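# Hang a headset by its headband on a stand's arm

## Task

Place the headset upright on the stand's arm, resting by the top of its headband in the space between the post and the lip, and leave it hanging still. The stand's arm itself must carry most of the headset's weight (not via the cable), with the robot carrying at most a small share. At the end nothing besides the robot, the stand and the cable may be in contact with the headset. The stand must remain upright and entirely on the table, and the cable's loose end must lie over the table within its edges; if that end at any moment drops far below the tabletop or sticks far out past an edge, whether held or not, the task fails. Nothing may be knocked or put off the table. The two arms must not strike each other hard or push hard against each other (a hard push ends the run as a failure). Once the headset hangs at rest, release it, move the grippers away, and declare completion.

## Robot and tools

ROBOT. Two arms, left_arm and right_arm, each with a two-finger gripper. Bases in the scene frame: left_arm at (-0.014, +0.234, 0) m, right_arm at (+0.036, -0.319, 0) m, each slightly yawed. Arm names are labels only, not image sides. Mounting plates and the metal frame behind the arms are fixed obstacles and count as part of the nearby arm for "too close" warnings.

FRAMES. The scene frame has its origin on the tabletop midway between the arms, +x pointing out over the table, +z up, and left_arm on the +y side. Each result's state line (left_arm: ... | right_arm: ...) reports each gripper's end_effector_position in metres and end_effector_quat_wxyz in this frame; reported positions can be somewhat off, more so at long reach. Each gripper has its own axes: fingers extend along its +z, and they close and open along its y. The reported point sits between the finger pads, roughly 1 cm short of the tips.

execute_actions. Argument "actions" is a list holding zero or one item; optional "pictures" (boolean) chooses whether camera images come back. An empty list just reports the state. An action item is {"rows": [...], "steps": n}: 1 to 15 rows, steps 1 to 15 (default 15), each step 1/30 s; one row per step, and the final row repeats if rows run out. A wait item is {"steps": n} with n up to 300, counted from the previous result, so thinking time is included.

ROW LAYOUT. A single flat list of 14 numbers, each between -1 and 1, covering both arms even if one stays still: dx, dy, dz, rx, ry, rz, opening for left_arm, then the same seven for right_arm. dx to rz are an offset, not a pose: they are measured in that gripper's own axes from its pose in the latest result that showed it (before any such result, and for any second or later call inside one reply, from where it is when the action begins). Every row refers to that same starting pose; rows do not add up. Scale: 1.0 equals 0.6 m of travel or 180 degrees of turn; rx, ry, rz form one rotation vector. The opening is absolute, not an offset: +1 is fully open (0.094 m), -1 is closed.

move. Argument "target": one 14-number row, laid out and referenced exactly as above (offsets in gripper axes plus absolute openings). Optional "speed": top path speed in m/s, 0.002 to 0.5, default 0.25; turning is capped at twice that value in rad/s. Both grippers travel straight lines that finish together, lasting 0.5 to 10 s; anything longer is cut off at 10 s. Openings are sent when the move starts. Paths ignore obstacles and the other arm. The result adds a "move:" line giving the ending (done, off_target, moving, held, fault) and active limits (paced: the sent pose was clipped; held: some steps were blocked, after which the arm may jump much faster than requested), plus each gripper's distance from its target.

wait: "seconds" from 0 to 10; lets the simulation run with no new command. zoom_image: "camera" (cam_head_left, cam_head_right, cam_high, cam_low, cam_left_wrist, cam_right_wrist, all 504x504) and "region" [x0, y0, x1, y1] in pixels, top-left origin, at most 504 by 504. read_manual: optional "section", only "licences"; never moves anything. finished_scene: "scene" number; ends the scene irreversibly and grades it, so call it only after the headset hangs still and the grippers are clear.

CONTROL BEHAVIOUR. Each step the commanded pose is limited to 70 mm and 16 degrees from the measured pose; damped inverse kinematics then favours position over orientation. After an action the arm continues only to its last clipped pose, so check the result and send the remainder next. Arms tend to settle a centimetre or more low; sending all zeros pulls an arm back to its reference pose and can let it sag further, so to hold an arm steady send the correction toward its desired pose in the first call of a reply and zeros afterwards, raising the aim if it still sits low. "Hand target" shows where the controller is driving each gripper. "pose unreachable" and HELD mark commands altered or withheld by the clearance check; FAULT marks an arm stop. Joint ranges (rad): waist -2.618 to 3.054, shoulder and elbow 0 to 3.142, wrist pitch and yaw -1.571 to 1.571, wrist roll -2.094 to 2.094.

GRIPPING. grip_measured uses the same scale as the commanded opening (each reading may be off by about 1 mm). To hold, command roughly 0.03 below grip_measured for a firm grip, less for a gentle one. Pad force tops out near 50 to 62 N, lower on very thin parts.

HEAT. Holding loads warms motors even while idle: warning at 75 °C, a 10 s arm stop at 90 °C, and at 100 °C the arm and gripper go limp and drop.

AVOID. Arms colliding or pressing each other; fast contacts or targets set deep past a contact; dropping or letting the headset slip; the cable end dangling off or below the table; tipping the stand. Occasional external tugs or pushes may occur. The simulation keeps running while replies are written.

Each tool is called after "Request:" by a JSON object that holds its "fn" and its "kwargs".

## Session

Request:
{"fn": "execute_actions", "kwargs": {"actions": []}}

Scene clock: 0.00 s of 4500.00 s.
left_arm: end_effector_position=(+0.2681, +0.0350, +0.2226) grip_measured=+1.000 end_effector_quat_wxyz=(+0.528, +0.443, +0.590, -0.419) | right_arm: end_effector_position=(+0.4743, -0.5342, +0.3762) grip_measured=+1.000 end_effector_quat_wxyz=(+0.127, +0.817, +0.318, +0.463)
Joint positions: left_arm=[0.042 1.291 0.57  0.478 1.187 0.2   0.094] | right_arm=[-0.804  1.953  2.378 -1.158 -0.635  2.013  0.094]
Joint velocities: left_arm=[-0.002  0.002 -0.007 -0.007  0.007 -0.066  0.   ] | right_arm=[-0.007  0.002 -0.012  0.022  0.022  0.022  0.   ]
Motor temperatures (°C, as the motors report them): left_arm=[26 30 30 32 26 28] | right_arm=[26 32 29 30 28 26]
Hand target (left_arm): +0.268, +0.035, +0.232; +0.539, +0.452, +0.578, -0.414
Hand target (right_arm): +0.472, -0.532, +0.379; +0.127, +0.816, +0.320, +0.464

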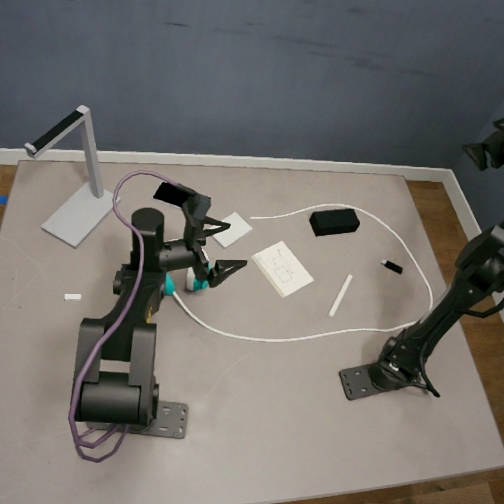

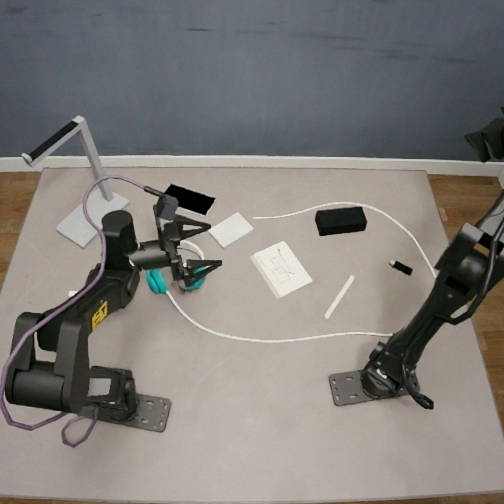

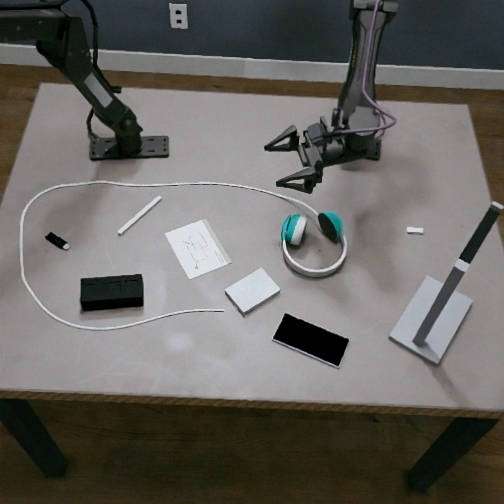

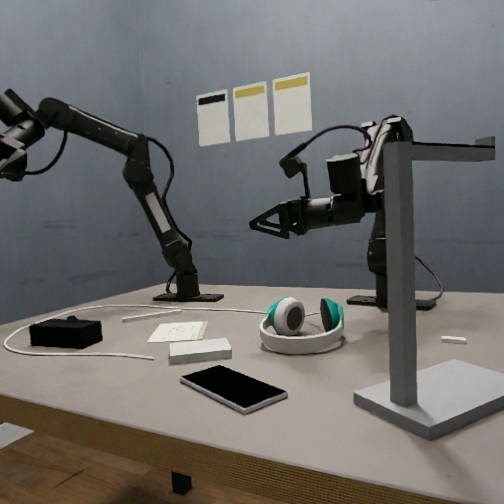

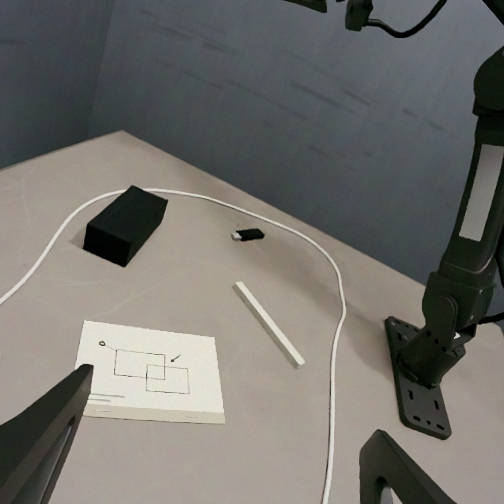

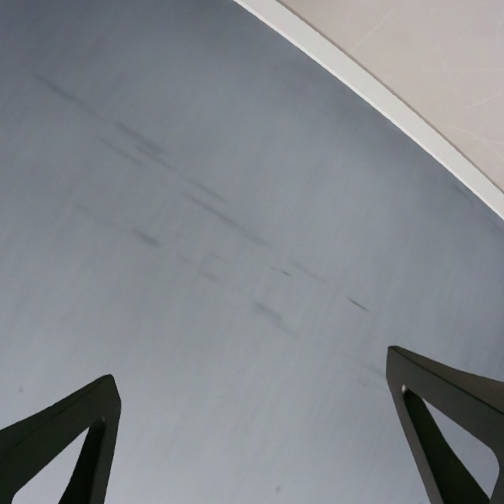

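Request:
{"fn": "move", "kwargs": {"target": [0.15,0.213,-0.01,-0.413,0.324,-0.443,0.2,0,0,0,0,0,0,1]}}

Scene clock: 21.57 s of 4500.00 s.
left_arm: end_effector_position=(+0.3751, +0.0766, +0.1162) grip_measured=+0.202 end_effector_quat_wxyz=(-0.028, -0.222, +0.975, -0.003) | right_arm: end_effector_position=(+0.4743, -0.5342, +0.3762) grip_measured=+1.000 end_effector_quat_wxyz=(+0.127, +0.817, +0.318, +0.463)
Joint positions: left_arm=[-0.211  2.226  2.131 -1.518  0.036 -0.818  0.056] | right_arm=[-0.804  1.953  2.378 -1.158 -0.635  2.013  0.094]
Joint velocities: left_arm=[-0.017 -0.027 -0.007 -0.022 -0.022 -0.007 -0.001] | right_arm=[ 0.012 -0.002 -0.012  0.007 -0.037 -0.007  0.   ]
Motor temperatures (°C, as the motors report them): left_arm=[26 32 33 33 26 28] | right_arm=[26 38 31 32 28 26]
Hand target (left_arm): +0.382, +0.081, +0.128; -0.008, -0.228, +0.974, -0.003
Hand target (right_arm): +0.474, -0.534, +0.376; +0.127, +0.817, +0.318, +0.463
Off the commanded pose (left_arm): 0.018 m, 3 deg.
Off the commanded pose (right_arm): 0.000 m, 0 deg.
After step 90, 13.53 s passed at rest.
move: off_target (left_arm)

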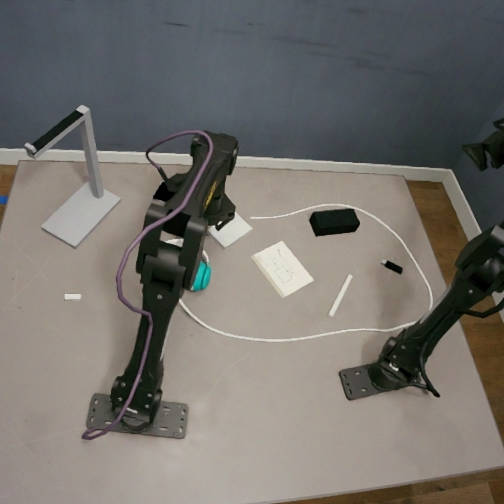

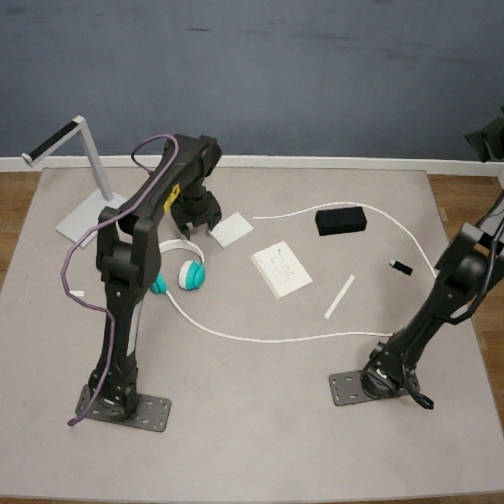

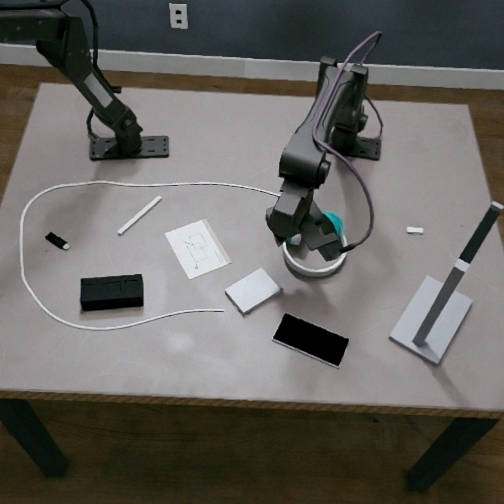

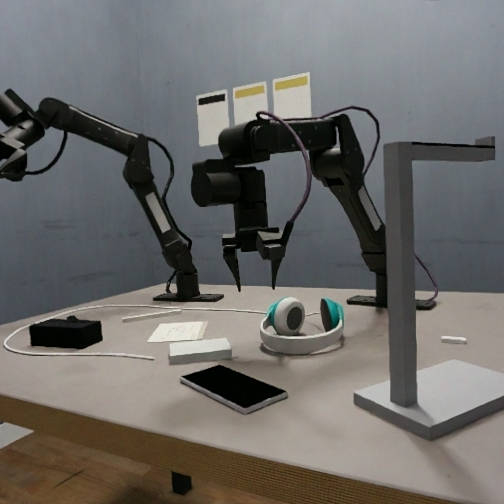

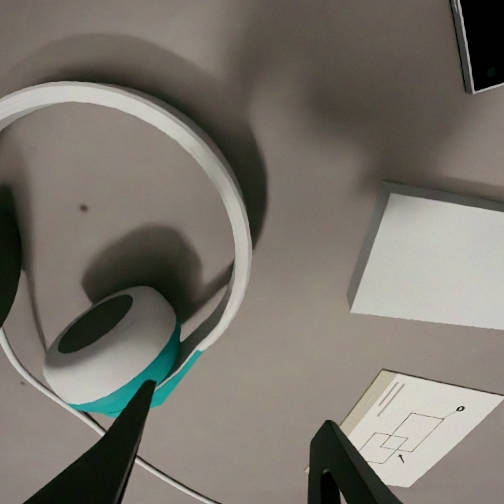

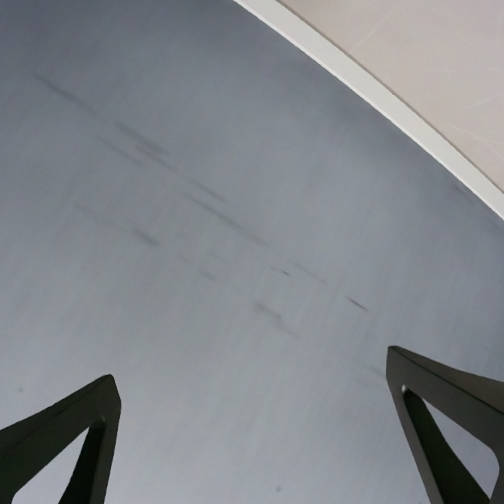

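Nearly the same view as before (this arm's real position appears further back).

Request:
{"fn": "move", "kwargs": {"target": [-0.12,0,0.06,0,-0.02,0,0.2,0,0,0,0,0,0,1]}}

Scene clock: 25.83 s of 4500.00 s.
left_arm: end_effector_position=(+0.4273, +0.1092, +0.0613) grip_measured=+0.202 end_effector_quat_wxyz=(-0.025, -0.227, +0.974, +0.008) | right_arm: end_effector_position=(+0.4743, -0.5342, +0.3762) grip_measured=+1.000 end_effector_quat_wxyz=(+0.127, +0.817, +0.318, +0.463)
Joint positions: left_arm=[-0.114  2.433  2.268 -1.458  0.01  -0.731  0.056] | right_arm=[-0.804  1.953  2.378 -1.158 -0.635  2.013  0.094]
Joint velocities: left_arm=[-0.007 -0.002  0.017  0.022  0.007  0.007 -0.   ] | right_arm=[ 0.002 -0.022 -0.017 -0.037  0.007 -0.007  0.   ]
Motor temperatures (°C, as the motors report them): left_arm=[26 34 33 33 26 28] | right_arm=[26 38 31 32 28 26]
Hand target (left_arm): +0.437, +0.108, +0.077; +0.004, -0.222, +0.975, +0.004
Hand target (right_arm): +0.474, -0.534, +0.376; +0.127, +0.817, +0.318, +0.463
Off the commanded pose (left_arm): 0.019 m, 3 deg.
Off the commanded pose (right_arm): 0.000 m, 0 deg.
After step 90, 0.30 s passed at rest.
move: off_target (left_arm)

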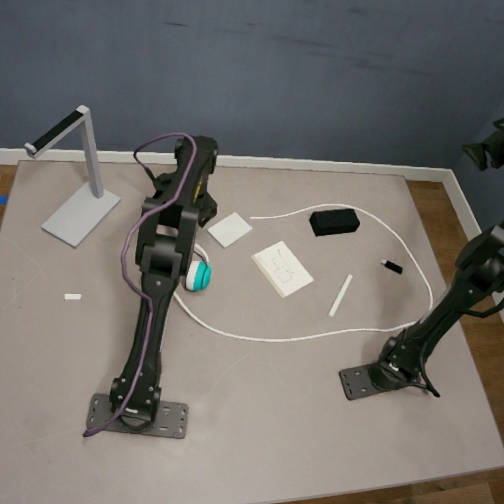

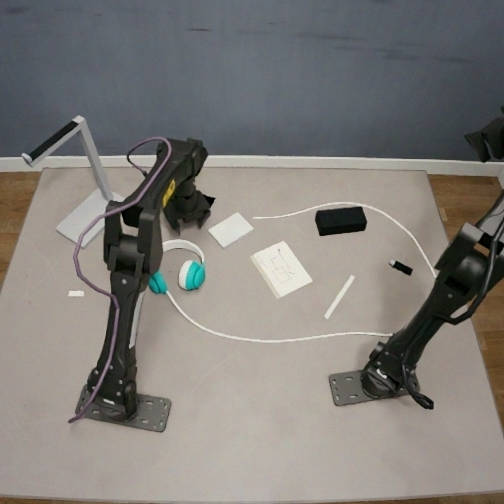

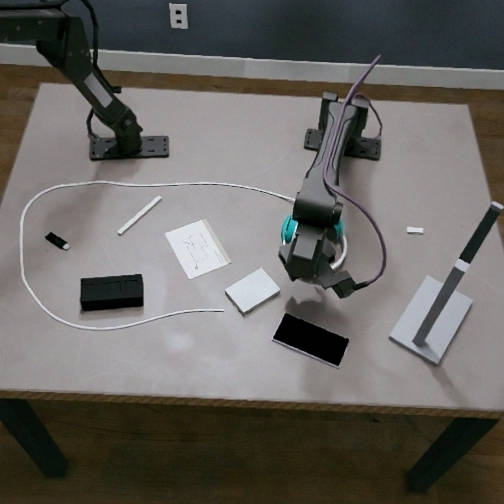

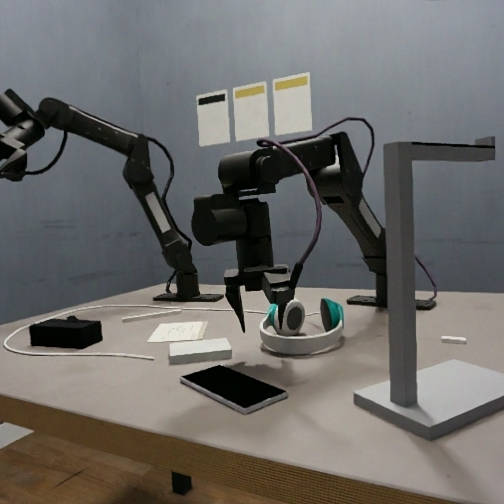

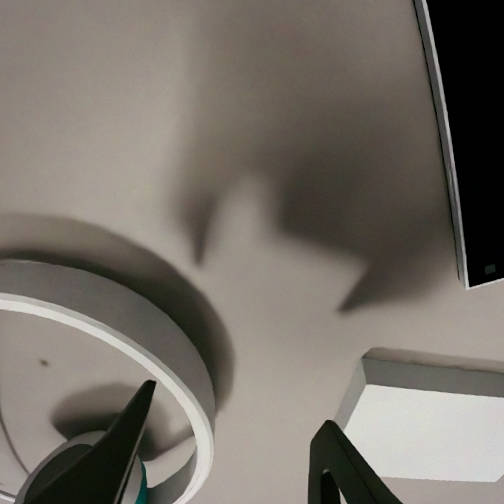

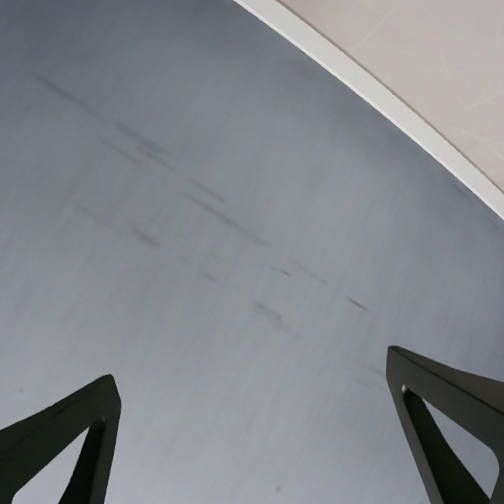

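Request:
{"fn": "move", "kwargs": {"target": [0,0.025,0.035,0,-0.015,0,0.2,0,0,0,0,0,0,1], "speed": 0.06}}

Scene clock: 33.97 s of 4500.00 s.
left_arm: end_effector_position=(+0.4160, +0.1134, +0.0462) grip_measured=+0.201 end_effector_quat_wxyz=(-0.014, -0.224, +0.974, +0.004) | right_arm: end_effector_position=(+0.4743, -0.5342, +0.3762) grip_measured=+1.000 end_effector_quat_wxyz=(+0.127, +0.817, +0.318, +0.463)
Joint positions: left_arm=[-0.113  2.333  2.034 -1.3    0.006 -0.725  0.056] | right_arm=[-0.804  1.953  2.378 -1.158 -0.635  2.013  0.094]
Joint velocities: left_arm=[-0.002 -0.002 -0.007  0.007 -0.051  0.066 -0.   ] | right_arm=[ 0.007 -0.007 -0.002 -0.051 -0.007  0.022  0.   ]
Motor temperatures (°C, as the motors report them): left_arm=[26 38 34 32 26 28] | right_arm=[26 39 31 32 28 26]
Hand target (left_arm): +0.420, +0.122, +0.041; -0.003, -0.226, +0.974, +0.014
Hand target (right_arm): +0.474, -0.534, +0.376; +0.127, +0.817, +0.318, +0.463
Off the commanded pose (left_arm): 0.011 m, 2 deg.
Off the commanded pose (right_arm): 0.000 m, 0 deg.
After step 90, 4.37 s passed at rest.
move: off_target (left_arm)

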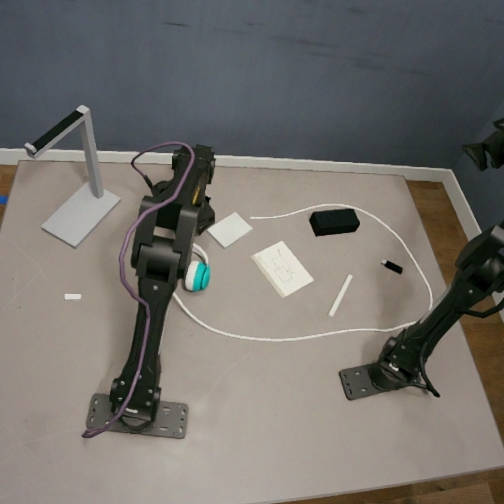

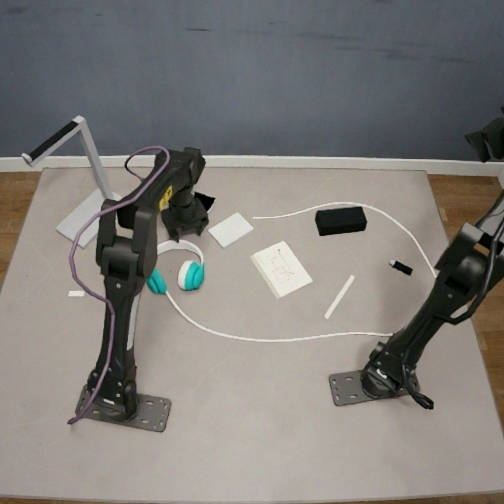

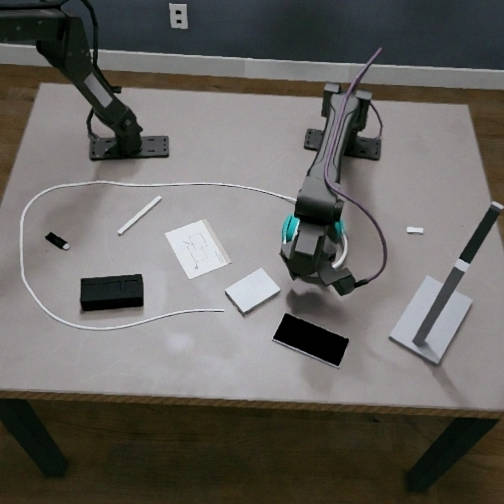

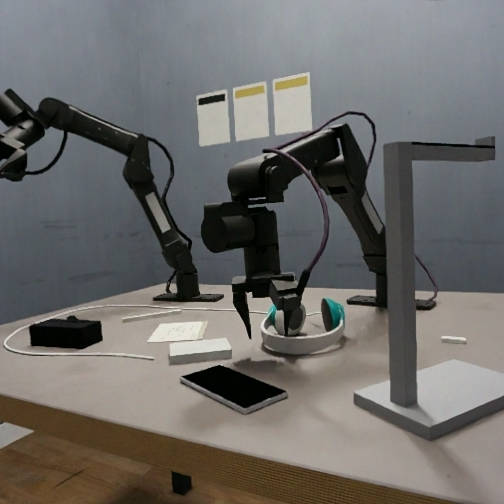

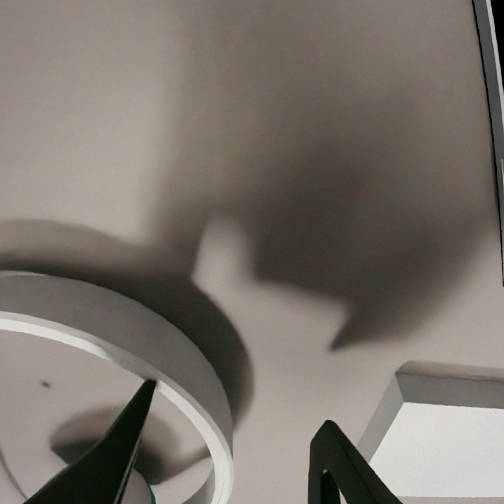

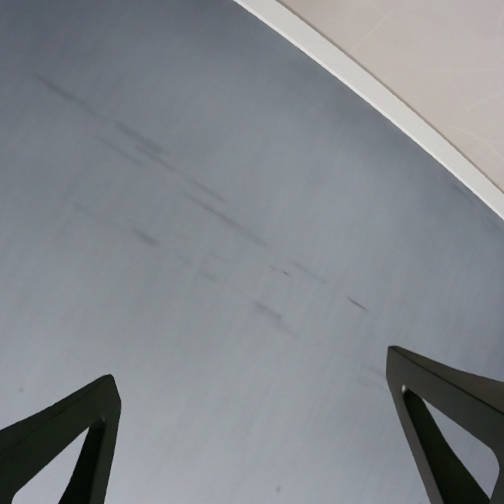

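Request:
{"fn": "move", "kwargs": {"target": [0.04,0.025,-0.01,0,0,0,0.2,0,0,0,0,0,0,1], "speed": 0.06}}

Request:
{"fn": "move", "kwargs": {"target": [0,0,0.04,0,0,0,0.2,0,0,0,0,0,0,1], "speed": 0.04}}

Scene clock: 41.77 s of 4500.00 s.
left_arm: end_effector_position=(+0.3865, +0.1193, +0.0434) grip_measured=+0.201 end_effector_quat_wxyz=(-0.029, -0.225, +0.974, +0.012) | right_arm: end_effector_position=(+0.4743, -0.5342, +0.3762) grip_measured=+1.000 end_effector_quat_wxyz=(+0.127, +0.817, +0.318, +0.463)
Joint positions: left_arm=[-0.118  2.234  1.854 -1.252  0.007 -0.731  0.056] | right_arm=[-0.804  1.953  2.378 -1.158 -0.635  2.013  0.094]
Joint velocities: left_arm=[-0.007  0.012  0.007  0.081 -0.007 -0.007 -0.001] | right_arm=[ 0.002 -0.017 -0.002  0.037 -0.022  0.051  0.   ]
Motor temperatures (°C, as the motors report them): left_arm=[26 40 33 32 26 28] | right_arm=[26 39 31 33 28 26]
Hand target (left_arm): +0.388, +0.116, +0.053; -0.014, -0.224, +0.974, +0.004
Hand target (right_arm): +0.474, -0.534, +0.376; +0.127, +0.817, +0.318, +0.463
Off the commanded pose (left_arm): 0.010 m, 2 deg.
Off the commanded pose (right_arm): 0.000 m, 0 deg.
After step 90, 3.87 s passed at rest.
move: done

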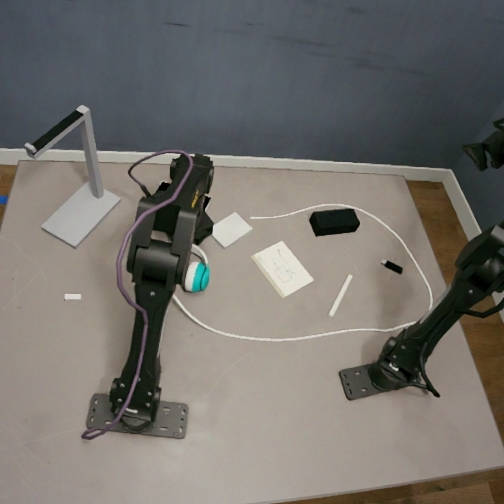

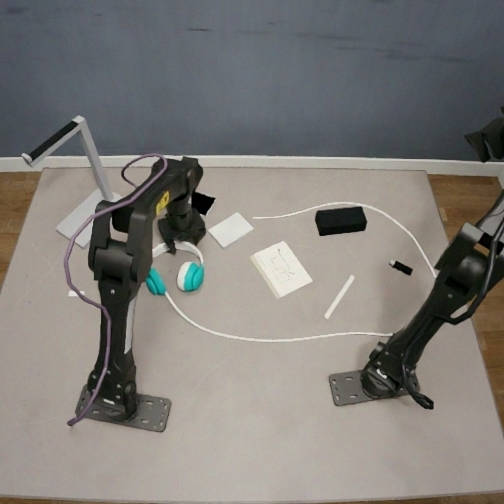

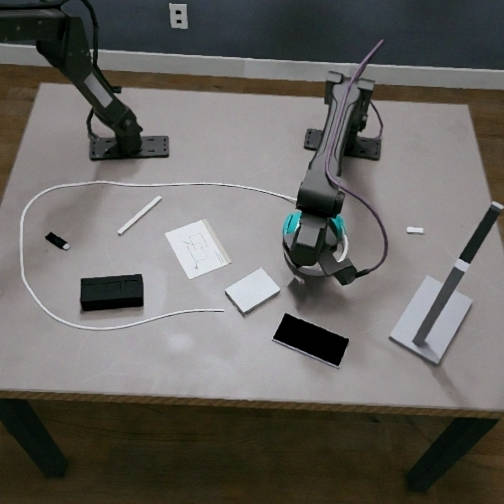

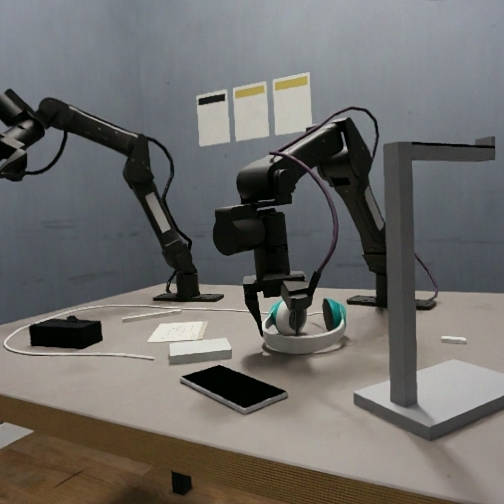

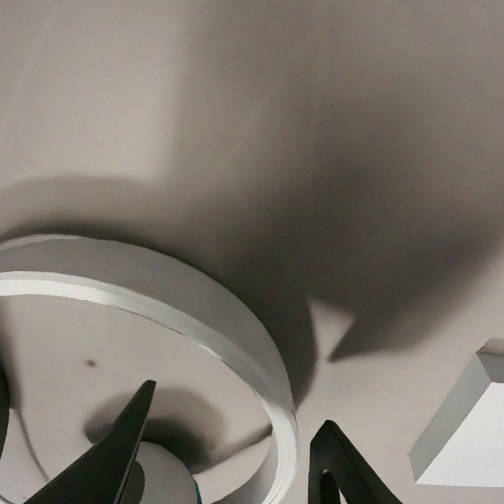

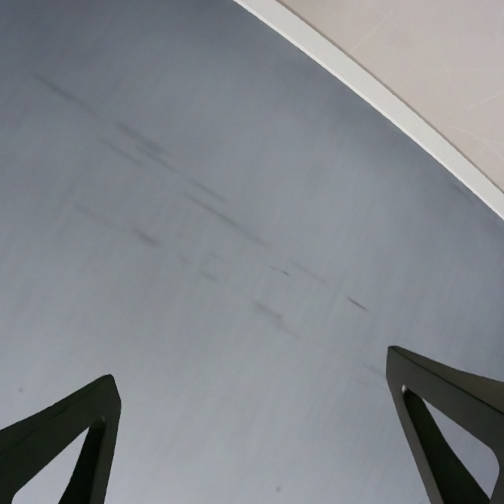

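Scene clock: 42.67 s of 4500.00 s.
left_arm: end_effector_position=(+0.3840, +0.1198, +0.0190) grip_measured=+0.201 end_effector_quat_wxyz=(-0.034, -0.225, +0.974, +0.014) | right_arm: end_effector_position=(+0.4743, -0.5342, +0.3762) grip_measured=+1.000 end_effector_quat_wxyz=(+0.127, +0.817, +0.318, +0.463)
Joint positions: left_arm=[-0.118  2.254  1.788 -1.178  0.008 -0.731  0.056] | right_arm=[-0.804  1.953  2.378 -1.158 -0.635  2.013  0.094]
Joint velocities: left_arm=[ 0.007 -0.012  0.002  0.007  0.007  0.007 -0.001] | right_arm=[-0.012 -0.012  0.002  0.007 -0.022  0.037  0.   ]
Motor temperatures (°C, as the motors report them): left_arm=[26 40 33 32 26 28] | right_arm=[26 39 31 33 28 26]
Hand target (left_arm): +0.385, +0.120, +0.019; -0.029, -0.225, +0.974, +0.012
Hand target (right_arm): +0.474, -0.534, +0.376; +0.127, +0.817, +0.318, +0.463
Off the commanded pose (left_arm): 0.001 m, 1 deg.
Off the commanded pose (right_arm): 0.000 m, 0 deg.
move: done

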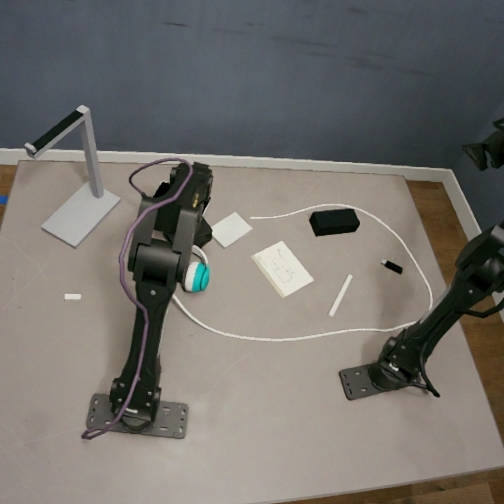

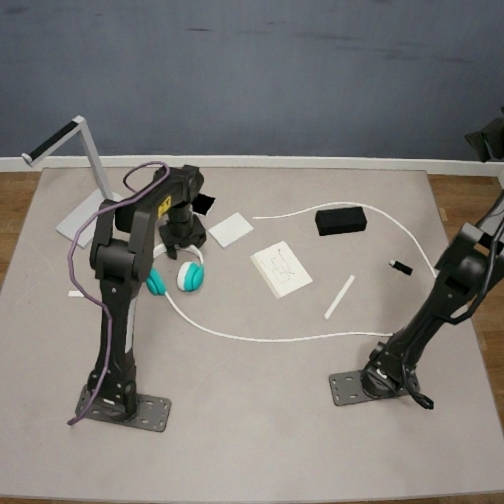

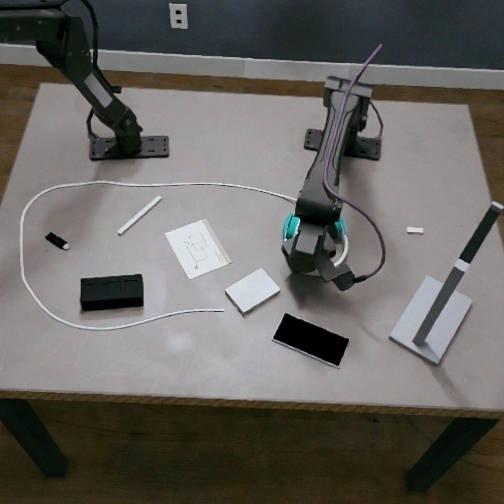

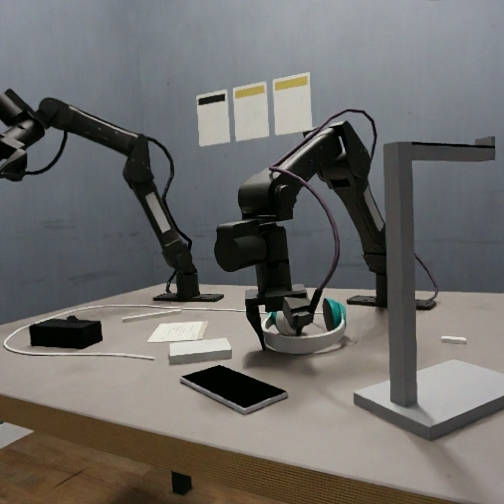

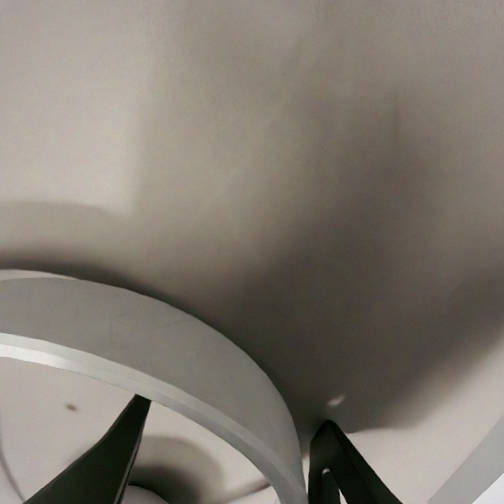

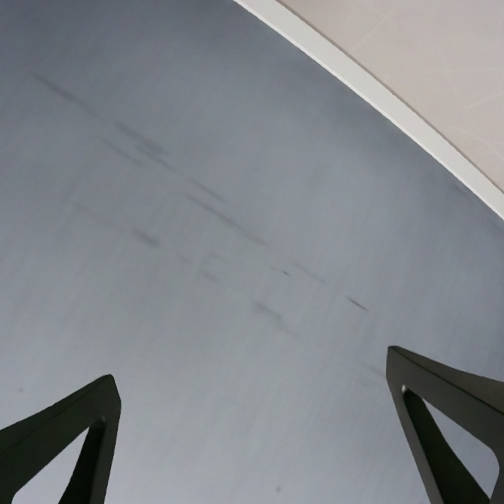

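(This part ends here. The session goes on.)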